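# Move necktie from basket onto table, keep rest inside

## Task

Lift the necktie out of the basket and get the whole tie lying on the table (dropping it into place is fine), while every other item stays in the basket, the basket sits upright and flat on the table and is never tipped far; then release everything and pull the arms away, since anything held in place only by the robot at the end does not count.

## Robot and tools

Robot: two arms, left_arm and right_arm, each with six joints and a parallel gripper. The names are labels only; they do not match the left or right of any camera picture.

Scene frame: origin on the table surface midway between the arms, +x pointing out over the table, +z up, left_arm mounted on the +y side. Gripper frame: fingers extend along the gripper's +z axis and close along its y axis. The reported gripper point sits between the finger pads, just under 1 cm behind the tips.

Tool execute_actions takes "actions", a list holding one item or nothing, plus optional "pictures" (boolean; pictures are included by default). Variants:
- Empty list {"actions": []}: no command, just the current state.
- Motion {"rows": [...], "steps": n}: n is 1 to 15 control steps of 1/30 s each, default 15. rows is a list of 1 to 15 rows; one row is used per step and the final row repeats if rows run out.
- Wait {"steps": n} with no rows: n up to 300; returns once that many steps have passed since the previous result, with thinking time counting toward it.
A refused call sends nothing to the robot.

Each row is one flat list of 14 numbers covering both arms, always all 14 even if one arm stays still: left_arm waist, shoulder, elbow, wrist pitch, wrist yaw, wrist roll, opening, then right_arm in the same seven-number order. Joint values are absolute target angles in radians (same convention as the Joint positions line), not offsets. Stated ranges per arm: waist -2.618 to 3.054, shoulder 0.000 to 3.142, elbow 0.000 to 3.142, wrist pitch -1.571 to 1.571, wrist yaw -1.571 to 1.571, wrist roll -2.094 to 2.094. The real stop may differ by up to 0.036 rad either way. A target more than 0.036 rad beyond a stated end, and further out than the joint's last reported angle, makes the call refused. A target beyond the real stop is clipped there, and the result prints "joint sent to its limit" (possibly referring to an earlier, still-running action); absence of that line does not prove more travel exists. Opening is an absolute value from -1 (closed) to +1 (fully open, pad gap 0.087 m).

Motion limits: friction can leave a joint up to about 0.031 rad short, and changes smaller than that may not move it. Per step, each joint's target is kept within a lead of its measured angle: 0.202 rad waist, 0.258 shoulder, 0.238 elbow, 0.573 wrist pitch, 0.522 wrist yaw and roll. If one step's targets would move a gripper over 70 mm from where it is, that arm's targets are all pulled back proportionally. Distant goals therefore need several calls.

Between calls the arms keep heading for the last row sent, until everything is nearly still (slow or blocked motion counts as moving) or a step is HELD. After that only a new action resumes travel or pushing; fingers already moving finish their motion.

Result lines: the state line gives, per arm, end_effector_position in metres and end_effector_quat_wxyz in the scene frame; printed positions can be off, more so at long reach. Joint positions and Joint velocities list each arm's six joints (rad, rad/s) then the pad gap (m, m/s). grip_measured is the finger opening on the same -1..1 scale you command; each gripper reads off by up to roughly 1 mm, consistently within a scene. Away from the ends, the fingers are driven to where grip_measured equals your number, so to hold something command roughly 0.02 below grip_measured for a firm grip, less for a gentle one. Pad force tops out near 20 N (some grippers weaker); closing fast can squeeze harder and even spring the fingers open. "joint command not followed" means a clearance check altered or blocked some joint targets; the rest of the row still ran. HELD marks steps where all or part of your row did not reach the robot. MOTOR HOT appears from 75 °C of load-heated motor; at 90 °C that arm is halted for 10 s (this level then disarms for 5 minutes, after which 90 °C halts again); at 100 °C that arm's motors and gripper go limp and it drops. Both halts show as OVER-TEMPERATURE FAULT. Heat builds while holding, even during thinking, so avoid long holds.

Tool zoom_image: "camera" is one of cam_high, cam_low, cam_roll_left, cam_roll_right, cam_left_wrist, cam_right_wrist (all 504x504); "region" is [x0, y0, x1, y1] in pixels of that camera's most recent image, origin top-left, no larger than 504 by 504. It returns a closer, more detailed view.

Tool finished_scene: "scene" is the integer number of the current scene. Replying without any tool call ends all remaining work.

Cautions: never push or knock rigid objects off the table (cloth, paper and film are exempt). Do not let the arms collide or press into each other. Avoid drops, slips, slams, hard hits and strong shoves; keep the basket upright and flat. Loose objects may occasionally get a brief external nudge. The simulation keeps running while you think, so be concise. Finish by opening both grippers and withdrawing the arms before calling finished_scene.

Each tool is called after "Request:" by a JSON object that holds its "name" and its "arguments".

## Session

Request:
{"name": "execute_actions", "arguments": {"actions": []}}

Scene clock: 0.00 s of 5400.00 s.
left_arm: end_effector_position=(+0.3489, +0.2425, +0.3623) grip_measured=+1.000 end_effector_quat_wxyz=(+0.705, +0.040, +0.707, -0.041) | right_arm: end_effector_position=(+0.4113, -0.2757, +0.3571) grip_measured=+0.993 end_effector_quat_wxyz=(+0.703, -0.015, +0.711, +0.011)
Joint positions: left_arm=[-0.016  1.053  1.06  -0.009 -0.003 -0.001  0.087] | right_arm=[-0.011  1.057  1.049 -0.003 -0.009 -0.005  0.087]
Joint velocities: left_arm=[ 0.002 -0.012  0.002  0.007 -0.022  0.007  0.   ] | right_arm=[-0.012  0.012 -0.007  0.007  0.007 -0.007  0.   ]
Motor temperatures (°C, as the motors report them): left_arm=[26 25 27 24 25 25] | right_arm=[24 24 26 24 27 25]

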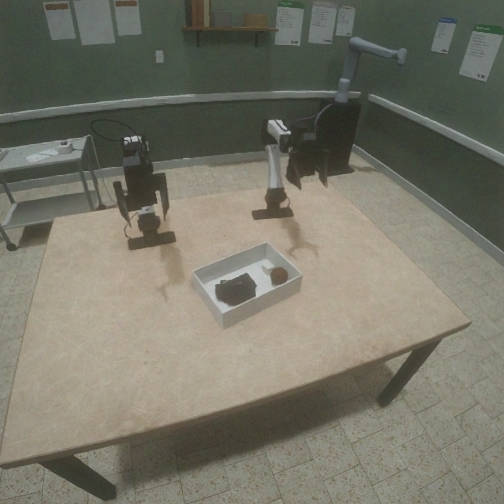

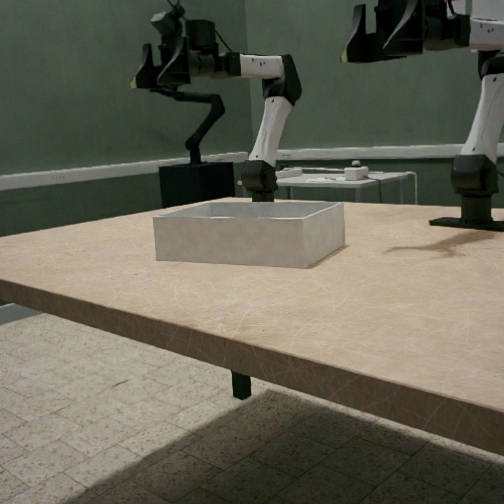

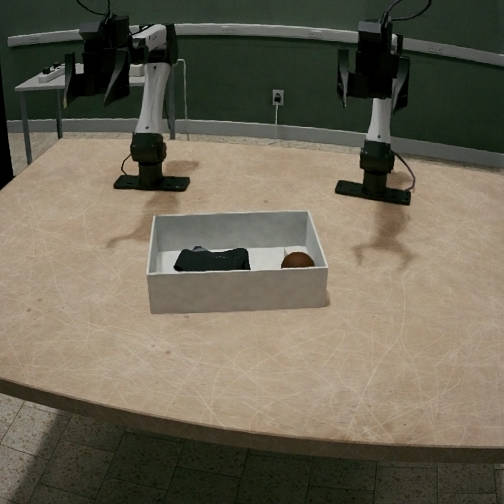

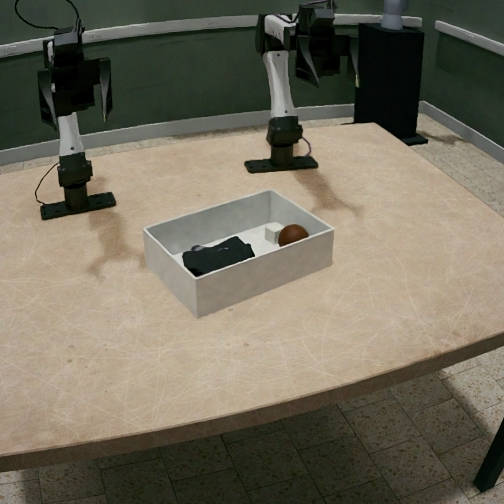

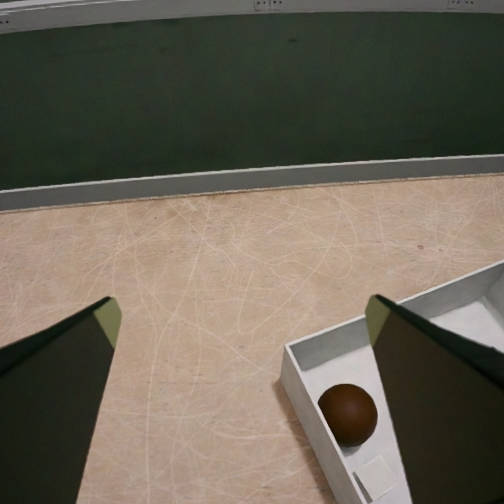

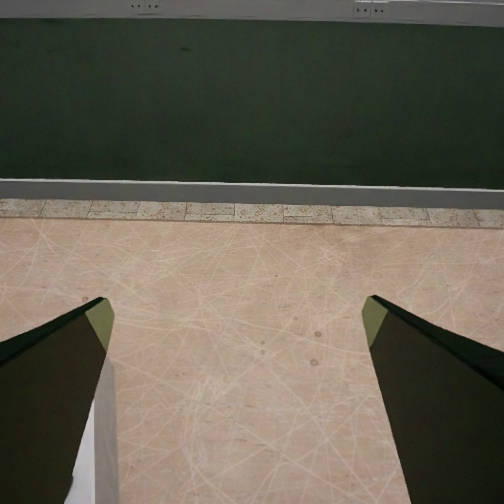

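Request:
{"name": "zoom_image", "arguments": {"camera": "cam_high", "region": [180, 230, 320, 340]}}

Request:
{"name": "execute_actions", "arguments": {"actions": [{"rows": [[-0.016,1.053,1.06,-0.009,0,0,1, 0.3,1.5,1.05,-0.8,0,0,1]], "steps": 15}], "pictures": false}}

Region (180, 230, 320, 340) of cam_high's 504x504 image, scaled by 3.600, with more detail than that image has; it fills the top 396 rows of this view, and the rest is white.

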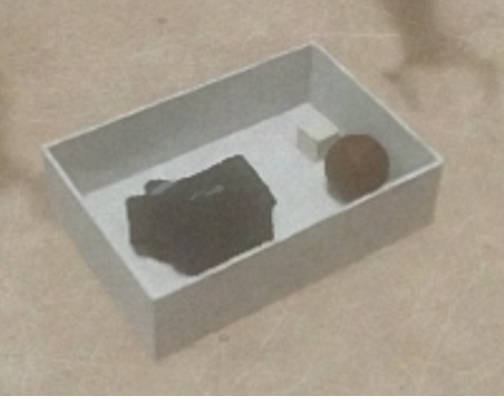

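Scene clock: 3.30 s of 5400.00 s.
left_arm: end_effector_position=(+0.3489, +0.2425, +0.3623) grip_measured=+1.000 end_effector_quat_wxyz=(+0.705, +0.040, +0.707, -0.041) | right_arm: end_effector_position=(+0.3478, -0.1820, +0.0957) grip_measured=+0.993 end_effector_quat_wxyz=(+0.266, -0.156, +0.950, +0.043)
Joint positions: left_arm=[-0.016  1.053  1.06  -0.009 -0.003 -0.001  0.087] | right_arm=[ 0.279  1.48   1.057 -0.602 -0.002 -0.005  0.087]
Joint velocities: left_arm=[-0.002 -0.002 -0.002  0.037 -0.051  0.022  0.   ] | right_arm=[ 0.325  0.681 -0.09  -1.414 -0.007 -0.022 -0.001]
Motor temperatures (°C, as the motors report them): left_arm=[26 25 28 25 25 25] | right_arm=[24 24 26 25 27 25]
Steps of this call (steps 1 to 84: nothing new was sent; steps 85 to 99: all 15 steps of this action). Readings (joint positions):
85: left_arm=[-0.016 1.053 1.060 -0.009 -0.003 -0.001] | right_arm=[-0.002 1.063 1.052 -0.023 -0.004 -0.005]
86: left_arm=[-0.016 1.053 1.060 -0.009 -0.003 -0.001] | right_arm=[0.018 1.076 1.057 -0.050 -0.003 -0.005]
88: left_arm=[-0.016 1.053 1.060 -0.009 -0.003 -0.001] | right_arm=[0.066 1.119 1.059 -0.114 -0.002 -0.005]
92: left_arm=[-0.016 1.053 1.060 -0.009 -0.003 -0.001] | right_arm=[0.160 1.242 1.059 -0.268 -0.002 -0.005]
99: the state above

Request:
{"name": "execute_actions", "arguments": {"actions": [{"rows": [[-0.016,1.053,1.06,-0.009,0,0,1, 0.4,1.6,1.45,-1.35,0,0,1]], "steps": 15}]}}

Scene clock: 5.53 s of 5400.00 s.
left_arm: end_effector_position=(+0.3489, +0.2425, +0.3623) grip_measured=+1.000 end_effector_quat_wxyz=(+0.705, +0.040, +0.707, -0.041) | right_arm: end_effector_position=(+0.2655, -0.1766, +0.1496) grip_measured=+0.993 end_effector_quat_wxyz=(+0.055, -0.219, +0.974, +0.012)
Joint positions: left_arm=[-0.016  1.053  1.06  -0.009 -0.003 -0.001  0.087] | right_arm=[ 0.398  1.593  1.451 -1.316  0.    -0.005  0.087]
Joint velocities: left_arm=[-0.002 -0.012  0.012  0.007  0.022 -0.007  0.   ] | right_arm=[-0.007 -0.022 -0.012 -0.154 -0.066 -0.051 -0.   ]
Motor temperatures (°C, as the motors report them): left_arm=[26 25 28 26 25 25] | right_arm=[24 24 27 25 27 25]
Steps of this call (steps 1 to 30: the robot went on to your last target; steps 31 to 52: nothing new was sent; steps 53 to 67: all 15 steps of this action). Readings (joint positions):
53: left_arm=[-0.016 1.053 1.060 -0.009 -0.003 -0.001] | right_arm=[0.304 1.528 1.090 -0.876 0.003 -0.005]
54: left_arm=[-0.016 1.053 1.060 -0.009 -0.003 -0.001] | right_arm=[0.328 1.559 1.164 -0.989 0.005 -0.005]
56: left_arm=[-0.016 1.053 1.060 -0.009 -0.003 -0.001] | right_arm=[0.377 1.602 1.313 -1.124 0.003 -0.005]
60: left_arm=[-0.016 1.053 1.060 -0.009 -0.003 -0.001] | right_arm=[0.398 1.594 1.448 -1.223 0.000 -0.005]
67: the state above

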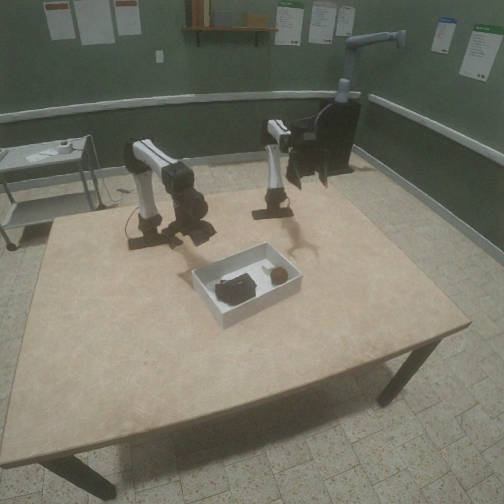

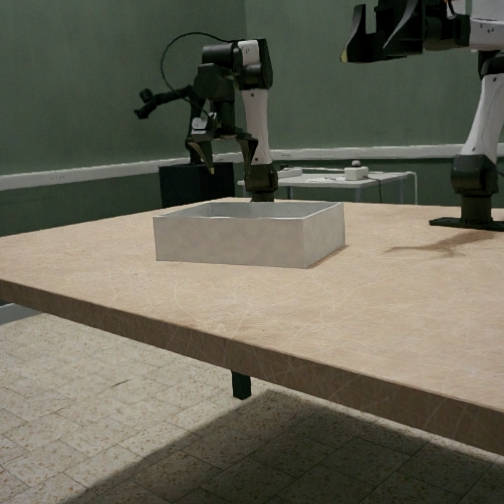

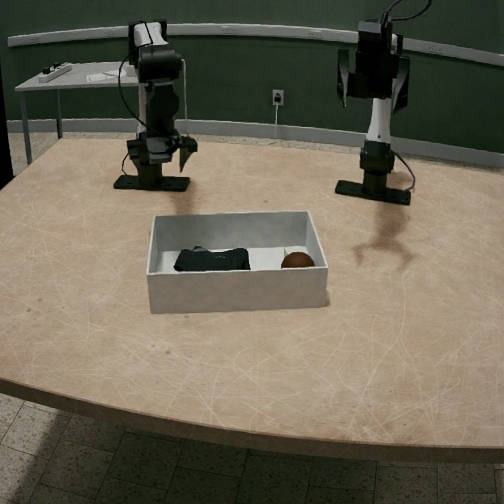

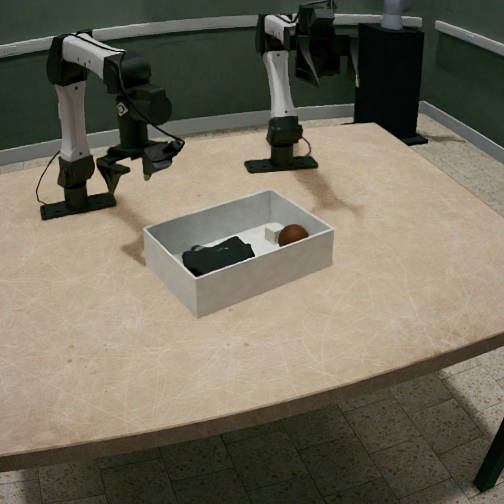

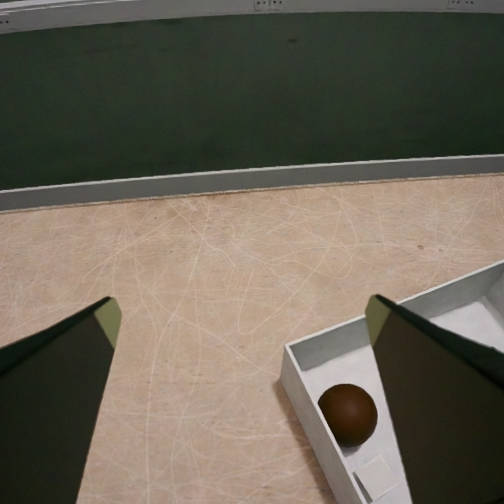

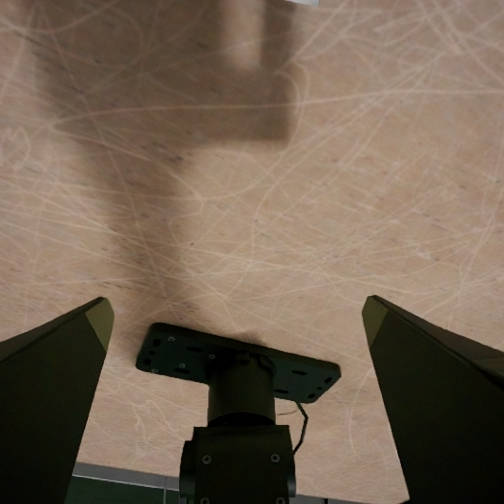

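Request:
{"name": "execute_actions", "arguments": {"actions": [{"rows": [[-0.016,1.053,1.06,-0.009,0,0,1, 0.5,2.1,2.0,-1.3,0,0,1]], "steps": 15}]}}

Scene clock: 8.10 s of 5400.00 s.
left_arm: end_effector_position=(+0.3489, +0.2425, +0.3623) grip_measured=+1.000 end_effector_quat_wxyz=(+0.705, +0.040, +0.707, -0.041) | right_arm: end_effector_position=(+0.3731, -0.0839, +0.1102) grip_measured=+0.993 end_effector_quat_wxyz=(+0.067, -0.266, +0.962, +0.016)
Joint positions: left_arm=[-0.016  1.053  1.06  -0.009 -0.003 -0.001  0.087] | right_arm=[ 0.496  2.121  1.979 -1.291  0.005 -0.004  0.087]
Joint velocities: left_arm=[ 0.002 -0.002 -0.002  0.022  0.007  0.037  0.   ] | right_arm=[-0.012 -0.095  0.071  0.007 -0.081  0.022 -0.001]
Motor temperatures (°C, as the motors report them): left_arm=[26 25 28 26 25 25] | right_arm=[24 25 27 25 27 25]
Steps of this call (steps 1 to 30: the robot went on to your last target; steps 31 to 62: nothing new was sent; steps 63 to 77: all 15 steps of this action). Readings (joint positions):
63: left_arm=[-0.016 1.053 1.060 -0.009 -0.003 -0.001] | right_arm=[0.407 1.623 1.490 -1.364 0.004 -0.004]
64: left_arm=[-0.016 1.053 1.060 -0.009 -0.003 -0.001] | right_arm=[0.425 1.679 1.565 -1.377 0.005 -0.004]
66: left_arm=[-0.016 1.053 1.060 -0.009 -0.003 -0.001] | right_arm=[0.463 1.816 1.722 -1.356 0.005 -0.004]
70: left_arm=[-0.016 1.053 1.060 -0.009 -0.003 -0.001] | right_arm=[0.494 2.070 1.964 -1.295 0.005 -0.004]
77: the state above

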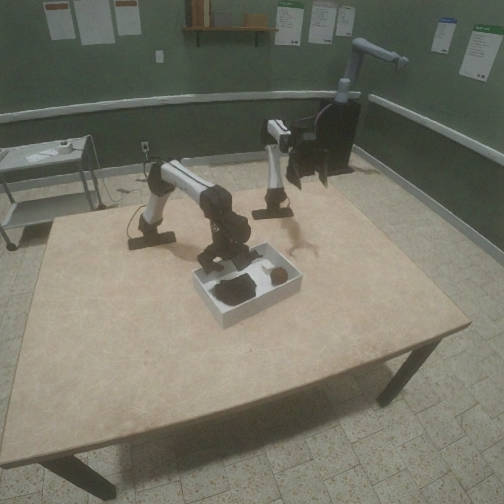

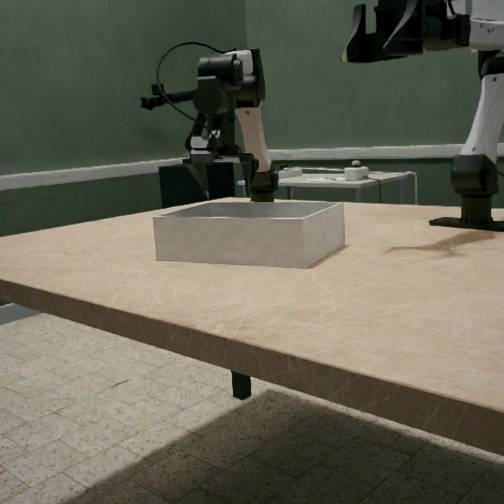

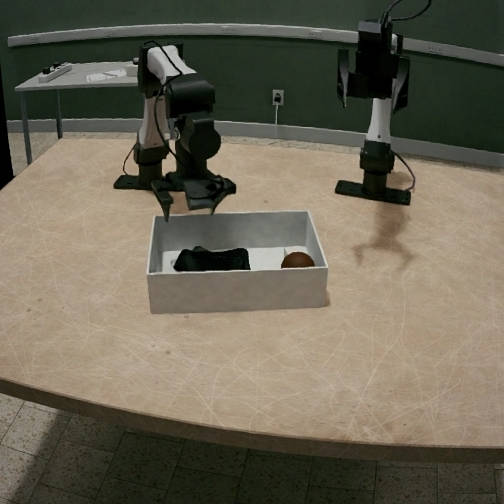

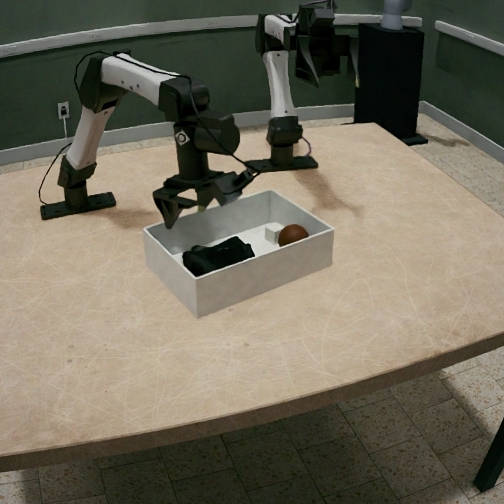

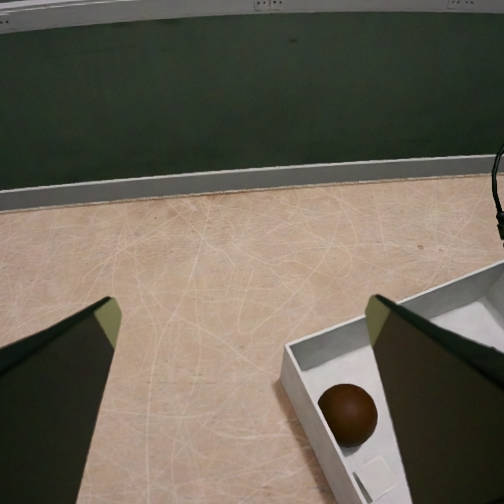

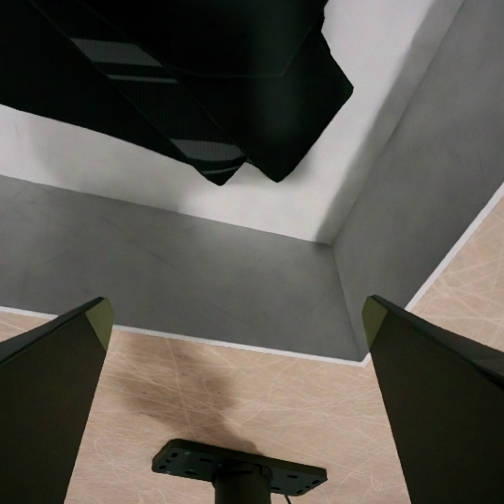

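Request:
{"name": "execute_actions", "arguments": {"actions": [{"rows": [[-0.016,1.053,1.06,-0.009,0,0,1, 0.5,2.35,2.45,-1.4,0,0,1]], "steps": 15}]}}

Scene clock: 11.13 s of 5400.00 s.
left_arm: end_effector_position=(+0.3489, +0.2425, +0.3623) grip_measured=+1.000 end_effector_quat_wxyz=(+0.705, +0.040, +0.707, -0.041) | right_arm: end_effector_position=(+0.4337, -0.0479, +0.1265) grip_measured=+0.993 end_effector_quat_wxyz=(+0.129, -0.264, +0.955, +0.033)
Joint positions: left_arm=[-0.016  1.053  1.06  -0.009 -0.003 -0.001  0.087] | right_arm=[ 0.496  2.359  2.436 -1.381  0.005 -0.004  0.087]
Joint velocities: left_arm=[ 0.007  0.002 -0.007  0.066 -0.007  0.022  0.   ] | right_arm=[-0.012  0.002 -0.017 -0.125 -0.066 -0.007 -0.001]
Motor temperatures (°C, as the motors report them): left_arm=[26 25 29 27 25 25] | right_arm=[24 26 27 25 27 25]
Steps of this call (steps 1 to 15: the robot went on to your last target; steps 16 to 76: nothing new was sent; steps 77 to 91: all 15 steps of this action). Readings (joint positions):
77: left_arm=[-0.016 1.053 1.060 -0.009 -0.003 -0.001] | right_arm=[0.496 2.149 2.037 -1.333 0.005 -0.004]
78: left_arm=[-0.016 1.053 1.060 -0.009 -0.003 -0.001] | right_arm=[0.496 2.204 2.130 -1.360 0.005 -0.004]
80: left_arm=[-0.016 1.053 1.060 -0.009 -0.003 -0.001] | right_arm=[0.496 2.310 2.299 -1.364 0.005 -0.004]
84: left_arm=[-0.016 1.053 1.060 -0.009 -0.003 -0.001] | right_arm=[0.496 2.366 2.415 -1.367 0.005 -0.004]
91: the state above

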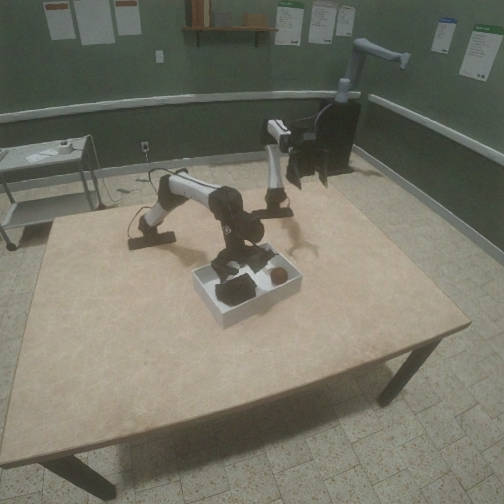

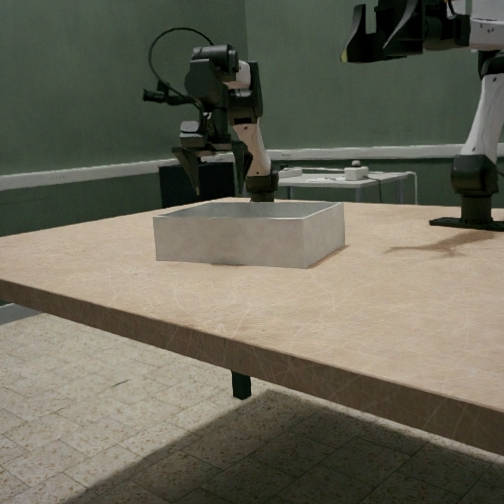

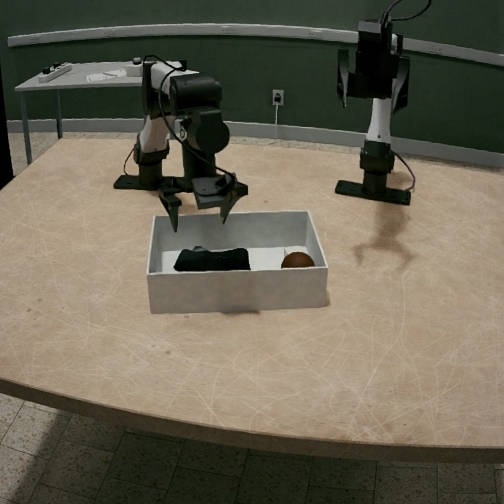

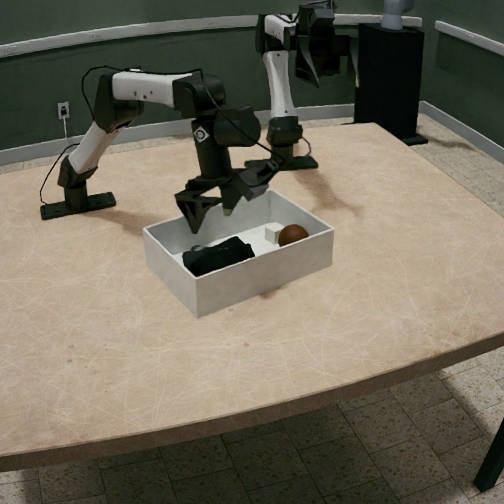

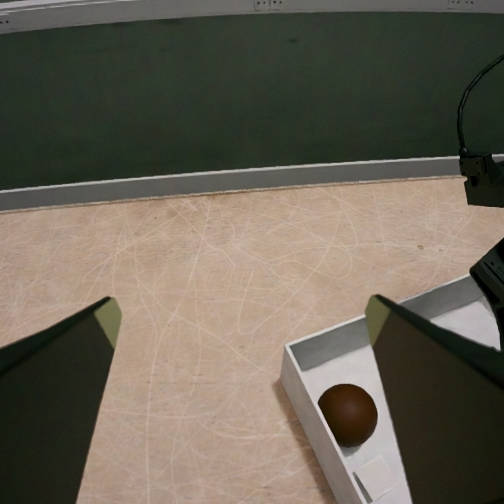

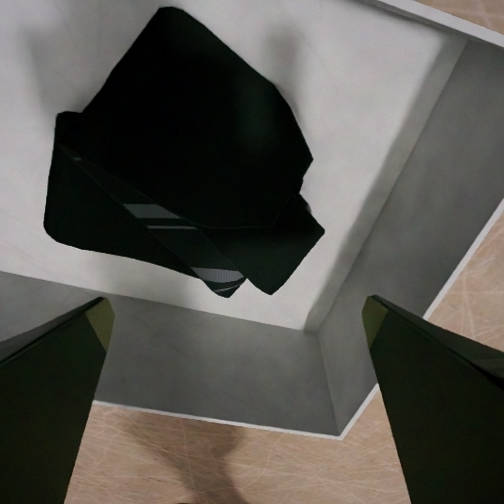

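Request:
{"name": "execute_actions", "arguments": {"actions": [{"rows": [[-0.016,1.053,1.06,-0.009,0,0,1, 0.54,2.55,2.6,-1.3,0,0,1]], "steps": 15}]}}

Scene clock: 14.47 s of 5400.00 s.
left_arm: end_effector_position=(+0.3489, +0.2425, +0.3623) grip_measured=+1.000 end_effector_quat_wxyz=(+0.705, +0.040, +0.707, -0.041) | right_arm: end_effector_position=(+0.4573, -0.0091, +0.0714) grip_measured=+0.993 end_effector_quat_wxyz=(+0.133, -0.283, +0.949, +0.037)
Joint positions: left_arm=[-0.016  1.053  1.06  -0.009 -0.003 -0.001  0.087] | right_arm=[ 0.537  2.565  2.587 -1.316  0.005 -0.004  0.087]
Joint velocities: left_arm=[ 0.012 -0.012  0.007 -0.051  0.066 -0.007  0.   ] | right_arm=[ 0.002 -0.012 -0.022  0.037 -0.007  0.007 -0.001]
Motor temperatures (°C, as the motors report them): left_arm=[26 25 29 28 25 25] | right_arm=[24 28 28 25 27 25]
Steps of this call (steps 1 to 15: the robot went on to your last target; steps 16 to 85: nothing new was sent; steps 86 to 100: all 15 steps of this action). Readings (joint positions):
86: left_arm=[-0.016 1.053 1.060 -0.009 -0.003 -0.001] | right_arm=[0.498 2.384 2.475 -1.398 0.005 -0.004]
87: left_arm=[-0.016 1.053 1.060 -0.009 -0.003 -0.001] | right_arm=[0.502 2.423 2.534 -1.381 0.005 -0.004]
89: left_arm=[-0.016 1.053 1.060 -0.009 -0.003 -0.001] | right_arm=[0.515 2.485 2.584 -1.334 0.005 -0.004]
93: left_arm=[-0.016 1.053 1.060 -0.009 -0.003 -0.001] | right_arm=[0.535 2.556 2.587 -1.320 0.005 -0.004]
100: the state above

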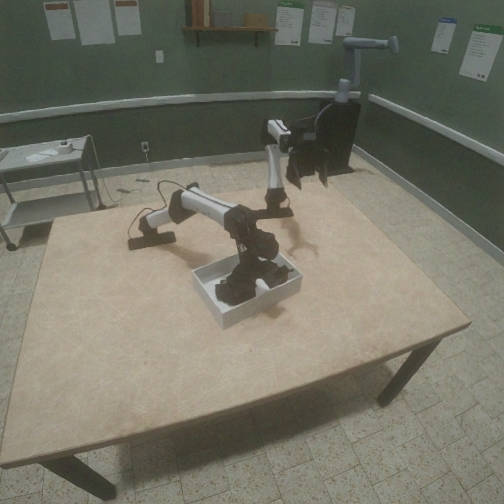

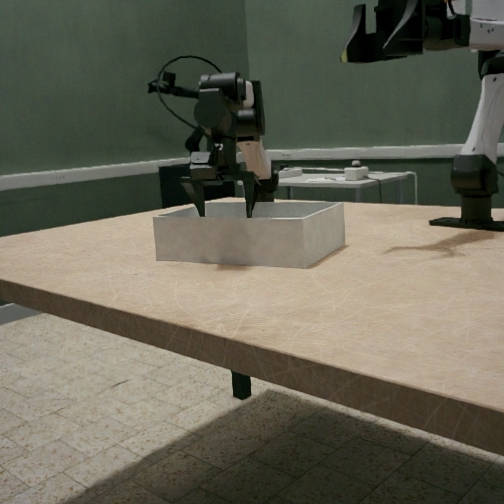

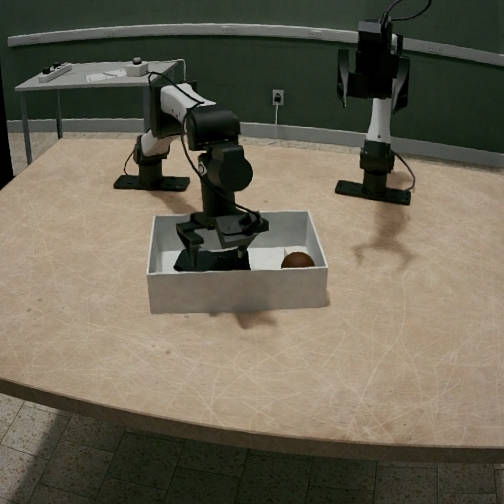

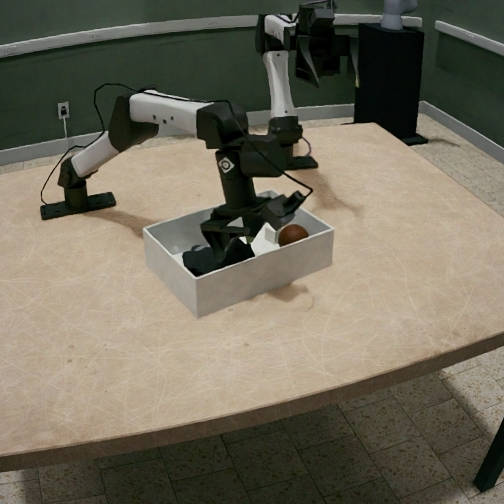

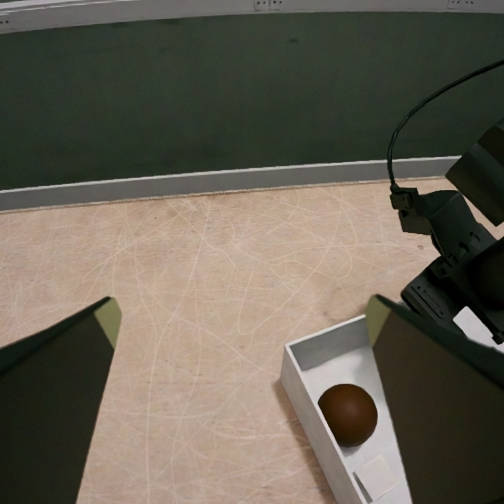

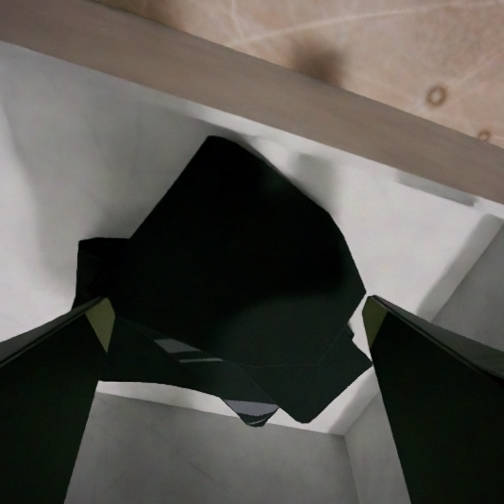

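Request:
{"name": "execute_actions", "arguments": {"actions": [{"rows": [[-0.016,1.053,1.06,-0.009,0,0,1, 0.54,2.68,2.62,-1.22,0,0,1]], "steps": 15}]}}

Scene clock: 16.23 s of 5400.00 s.
left_arm: end_effector_position=(+0.3489, +0.2425, +0.3623) grip_measured=+1.000 end_effector_quat_wxyz=(+0.705, +0.040, +0.707, -0.041) | right_arm: end_effector_position=(+0.4695, -0.0012, +0.0285) grip_measured=+0.993 end_effector_quat_wxyz=(+0.127, -0.282, +0.950, +0.033)
Joint positions: left_arm=[-0.016  1.053  1.06  -0.009 -0.003 -0.001  0.087] | right_arm=[ 0.538  2.669  2.615 -1.254  0.009 -0.001  0.087]
Joint velocities: left_arm=[-0.022 -0.002  0.022 -0.007 -0.037  0.007  0.   ] | right_arm=[ 0.002  0.002 -0.007  0.066 -0.007  0.022 -0.001]
Motor temperatures (°C, as the motors report them): left_arm=[26 25 30 28 25 25] | right_arm=[24 29 28 25 27 25]
Steps of this call (steps 1 to 15: the robot went on to your last target; steps 16 to 38: nothing new was sent; steps 39 to 53: all 15 steps of this action). Readings (joint positions):
39: left_arm=[-0.016 1.053 1.060 -0.009 -0.003 -0.001] | right_arm=[0.537 2.575 2.594 -1.310 0.005 -0.004]
40: left_arm=[-0.016 1.053 1.060 -0.009 -0.003 -0.001] | right_arm=[0.537 2.590 2.608 -1.292 0.005 -0.004]
42: left_arm=[-0.016 1.053 1.060 -0.009 -0.003 -0.001] | right_arm=[0.537 2.625 2.615 -1.260 0.005 -0.004]
46: left_arm=[-0.016 1.053 1.060 -0.009 -0.003 -0.001] | right_arm=[0.538 2.670 2.615 -1.258 0.010 -0.002]
53: the state above

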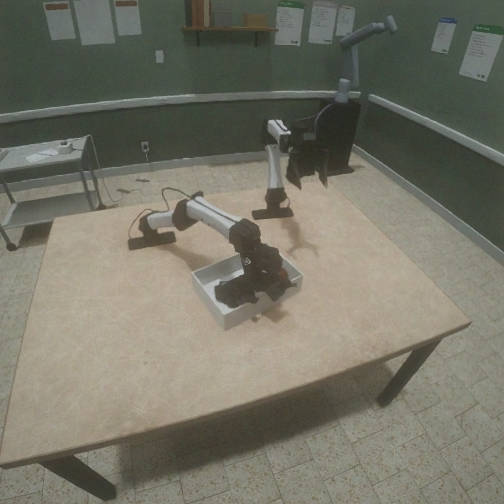

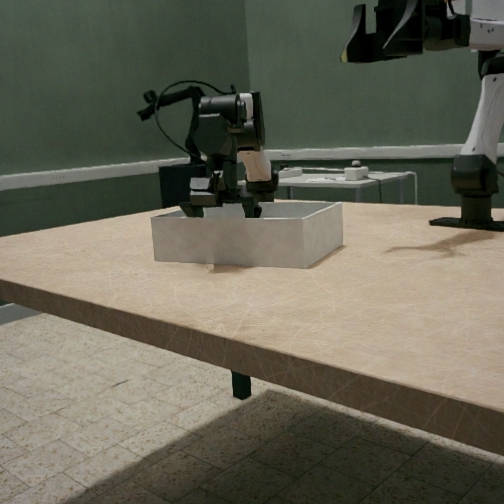

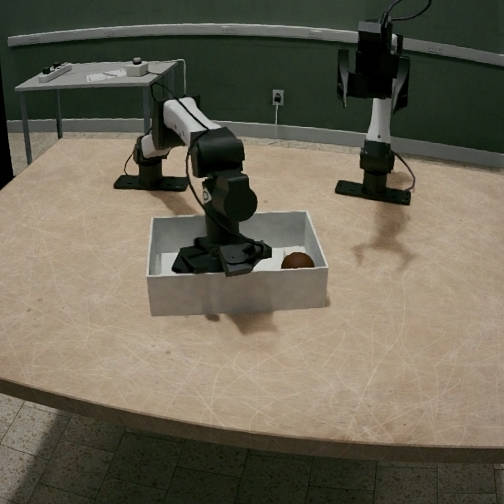

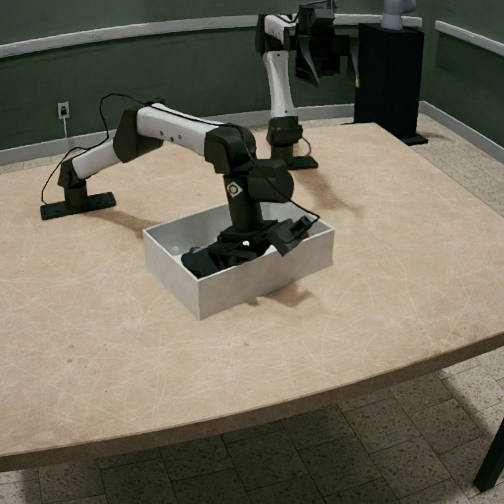

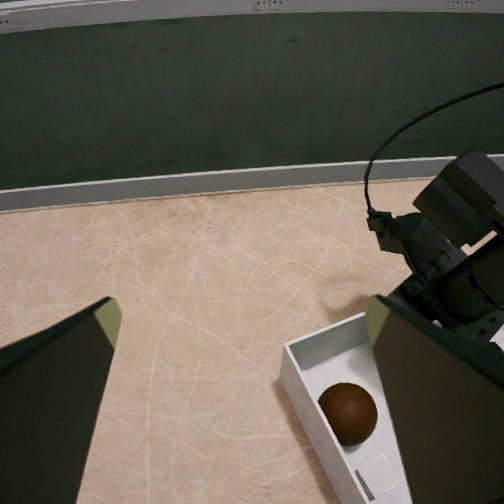

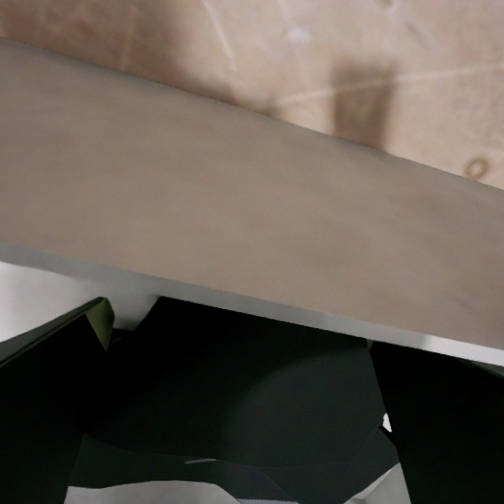

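Contact. Close the gripper.

Request:
{"name": "execute_actions", "arguments": {"actions": [{"rows": [[-0.016,1.053,1.06,-0.009,0,0,1, 0.54,2.66,2.62,-1.25,0,0,0.3],[-0.016,1.053,1.06,-0.009,0,0,1, 0.54,2.66,2.62,-1.25,0,0,0.0],[-0.016,1.053,1.06,-0.009,0,0,1, 0.54,2.66,2.62,-1.25,0,0,-0.4],[-0.016,1.053,1.06,-0.009,0,0,1, 0.54,2.66,2.62,-1.25,0,0,-0.7],[-0.016,1.053,1.06,-0.009,0,0,1, 0.54,2.66,2.62,-1.25,0,0,-1]], "steps": 15}], "pictures": false}}

Request:
{"name": "execute_actions", "arguments": {"actions": [{"rows": [[-0.016,1.053,1.06,-0.009,0,0,1, 0.54,2.2,2.4,-1.3,0,0,-1]], "steps": 15}]}}

Scene clock: 19.57 s of 5400.00 s.
left_arm: end_effector_position=(+0.3489, +0.2425, +0.3623) grip_measured=+1.000 end_effector_quat_wxyz=(+0.705, +0.040, +0.707, -0.041) | right_arm: end_effector_position=(+0.4697, -0.0010, +0.0298) grip_measured=-0.926 end_effector_quat_wxyz=(+0.128, -0.282, +0.950, +0.034)
Joint positions: left_arm=[-0.016  1.053  1.06  -0.009 -0.003 -0.001  0.087] | right_arm=[ 0.538  2.667  2.615 -1.254  0.008 -0.001  0.003]
Joint velocities: left_arm=[-0.012 -0.007  0.002 -0.081  0.066  0.007  0.   ] | right_arm=[-0.017 -0.012 -0.007  0.007  0.007  0.022 -0.   ]
Motor temperatures (°C, as the motors report them): left_arm=[26 25 30 28 25 25] | right_arm=[24 31 28 25 27 25]
Steps of this call (steps 1 to 15: the robot went on to your last target; steps 16 to 85: nothing new was sent; steps 86 to 100: all 15 steps of this action). Readings (joint positions):
86: left_arm=[-0.016 1.053 1.060 -0.009 -0.003 -0.001] | right_arm=[0.538 2.669 2.615 -1.254 0.009 -0.001]
87: left_arm=[-0.016 1.053 1.060 -0.009 -0.003 -0.001] | right_arm=[0.538 2.669 2.615 -1.254 0.009 -0.001]
89: left_arm=[-0.016 1.053 1.060 -0.009 -0.003 -0.001] | right_arm=[0.538 2.669 2.615 -1.254 0.008 -0.001]
93: left_arm=[-0.016 1.053 1.060 -0.009 -0.003 -0.001] | right_arm=[0.538 2.667 2.615 -1.254 0.008 -0.001]
100: the state above

Scene clock: 20.07 s of 5400.00 s.
left_arm: end_effector_position=(+0.3489, +0.2425, +0.3623) grip_measured=+1.000 end_effector_quat_wxyz=(+0.705, +0.040, +0.707, -0.041) | right_arm: end_effector_position=(+0.4291, -0.0275, +0.2223) grip_measured=-0.926 end_effector_quat_wxyz=(+0.261, -0.274, +0.923, +0.073)
Joint positions: left_arm=[-0.016  1.053  1.06  -0.009 -0.003 -0.001  0.087] | right_arm=[ 0.538  2.148  2.413 -1.287  0.008 -0.001  0.003]
Joint velocities: left_arm=[ 0.012 -0.002 -0.012  0.022 -0.066 -0.022  0.   ] | right_arm=[-0.002  0.037  0.007 -0.022 -0.022  0.066  0.   ]
Motor temperatures (°C, as the motors report them): left_arm=[26 25 30 28 25 25] | right_arm=[24 31 28 25 27 25]
Steps of this call (steps 1 to 15: all 15 steps of this action). Readings (joint positions):
1: left_arm=[-0.016 1.053 1.060 -0.009 -0.003 -0.001] | right_arm=[0.538 2.635 2.567 -1.240 0.008 -0.001]
2: left_arm=[-0.016 1.053 1.060 -0.009 -0.003 -0.001] | right_arm=[0.538 2.587 2.497 -1.248 0.008 -0.001]
4: left_arm=[-0.016 1.053 1.060 -0.009 -0.003 -0.001] | right_arm=[0.538 2.503 2.433 -1.280 0.008 -0.001]
8: left_arm=[-0.016 1.053 1.060 -0.009 -0.003 -0.001] | right_arm=[0.538 2.326 2.413 -1.288 0.008 -0.001]
15: the state above

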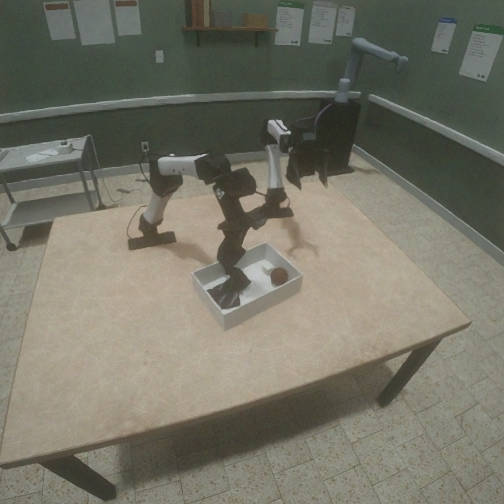

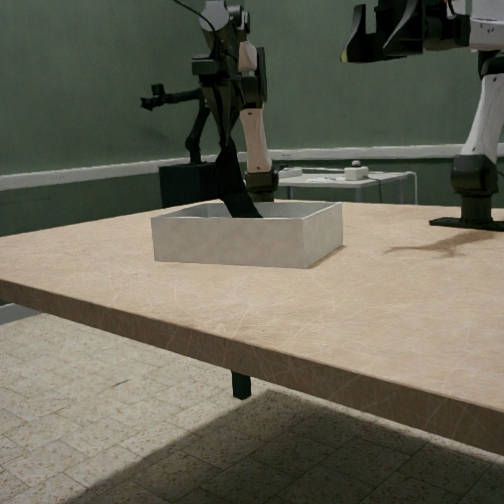

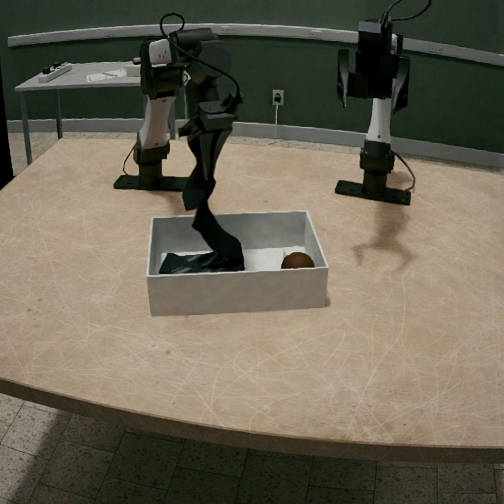

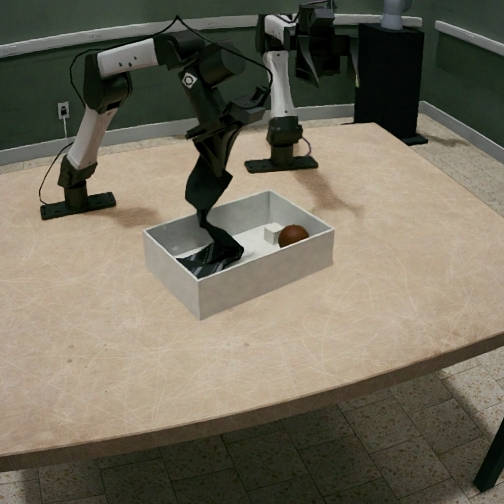

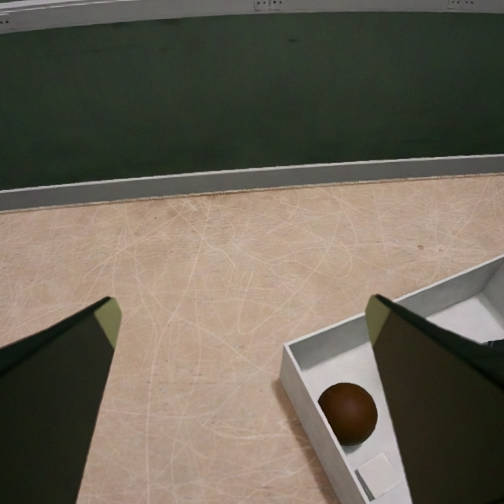

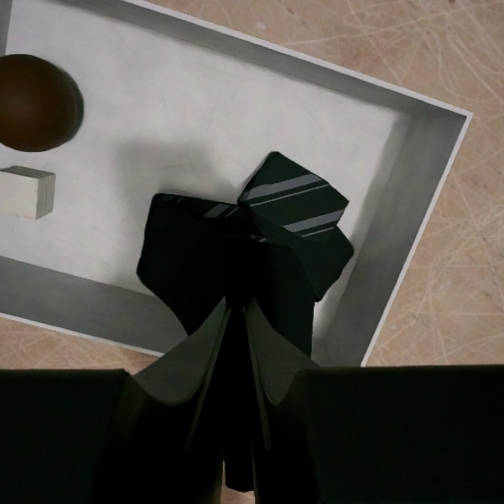

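Request:
{"name": "execute_actions", "arguments": {"actions": [{"rows": [[-0.016,1.053,1.06,-0.009,0,0,1, 0.3,1.75,2.5,-0.6,0,0,-1]], "steps": 15}]}}

Scene clock: 23.83 s of 5400.00 s.
left_arm: end_effector_position=(+0.3489, +0.2425, +0.3623) grip_measured=+1.000 end_effector_quat_wxyz=(+0.705, +0.040, +0.707, -0.041) | right_arm: end_effector_position=(+0.4996, -0.0932, +0.3941) grip_measured=-0.926 end_effector_quat_wxyz=(+0.540, -0.162, +0.819, +0.105)
Joint positions: left_arm=[-0.016  1.053  1.06  -0.009 -0.003 -0.001  0.087] | right_arm=[ 0.353  1.929  2.429 -0.906  0.004 -0.001  0.003]
Joint velocities: left_arm=[-0.012 -0.007 -0.002  0.022 -0.022 -0.051  0.   ] | right_arm=[-0.178 -0.672  0.12   0.681  0.007 -0.081 -0.001]
Motor temperatures (°C, as the motors report them): left_arm=[26 25 31 29 25 25] | right_arm=[24 32 29 26 27 25]
Steps of this call (steps 1 to 30: the robot went on to your last target; steps 31 to 98: nothing new was sent; steps 99 to 113: all 15 steps of this action). Readings (joint positions):
99: left_arm=[-0.016 1.053 1.060 -0.009 -0.003 -0.001] | right_arm=[0.534 2.194 2.413 -1.277 0.007 -0.001]
100: left_arm=[-0.016 1.053 1.060 -0.009 -0.003 -0.001] | right_arm=[0.526 2.189 2.413 -1.249 0.005 -0.001]
102: left_arm=[-0.016 1.053 1.060 -0.009 -0.003 -0.001] | right_arm=[0.498 2.164 2.413 -1.187 0.004 -0.001]
106: left_arm=[-0.016 1.053 1.060 -0.009 -0.003 -0.001] | right_arm=[0.428 2.088 2.413 -1.068 0.004 -0.001]
113: the state above

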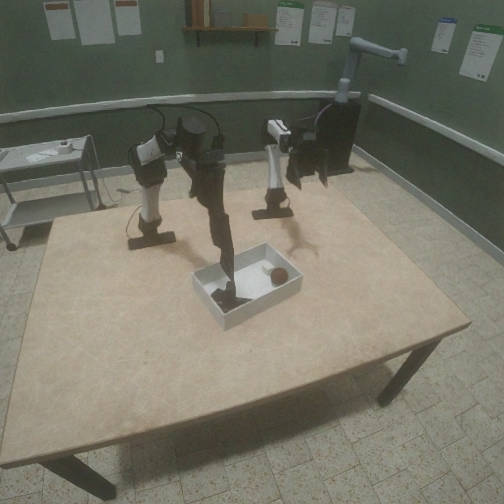

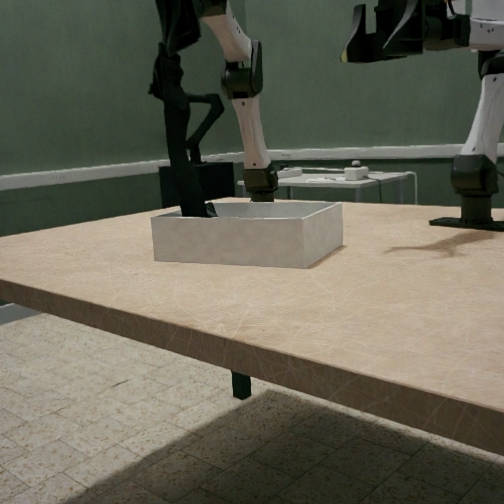

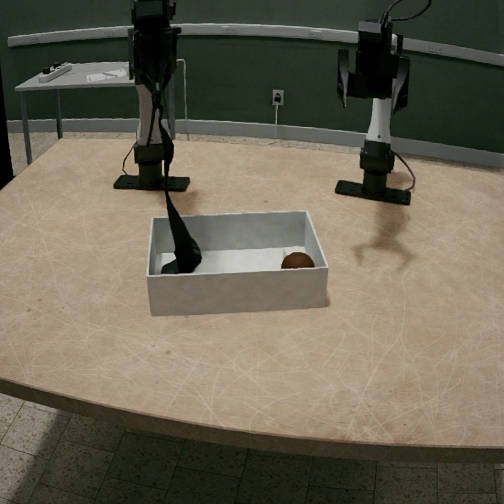

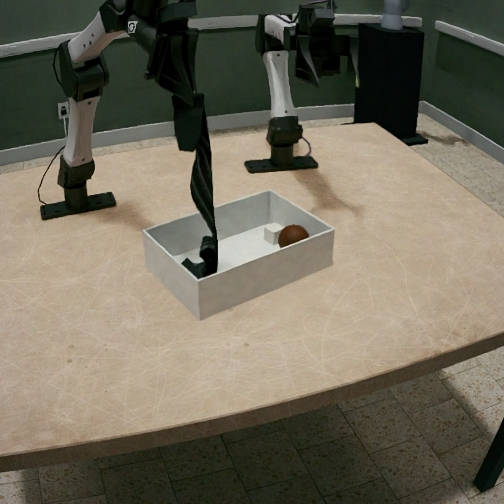

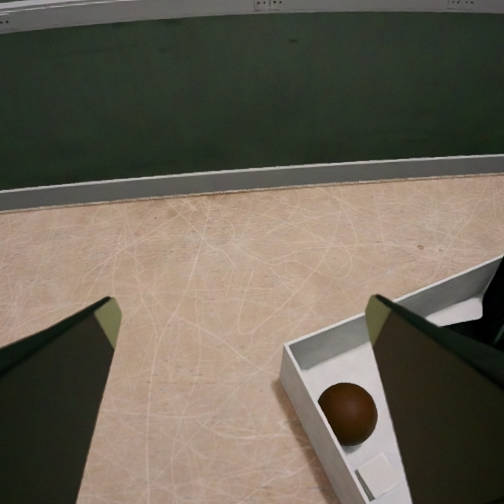

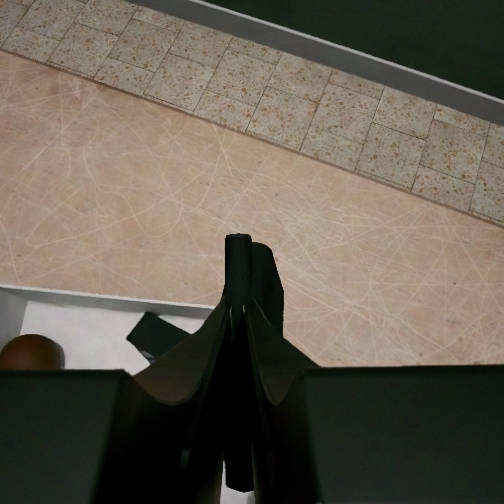

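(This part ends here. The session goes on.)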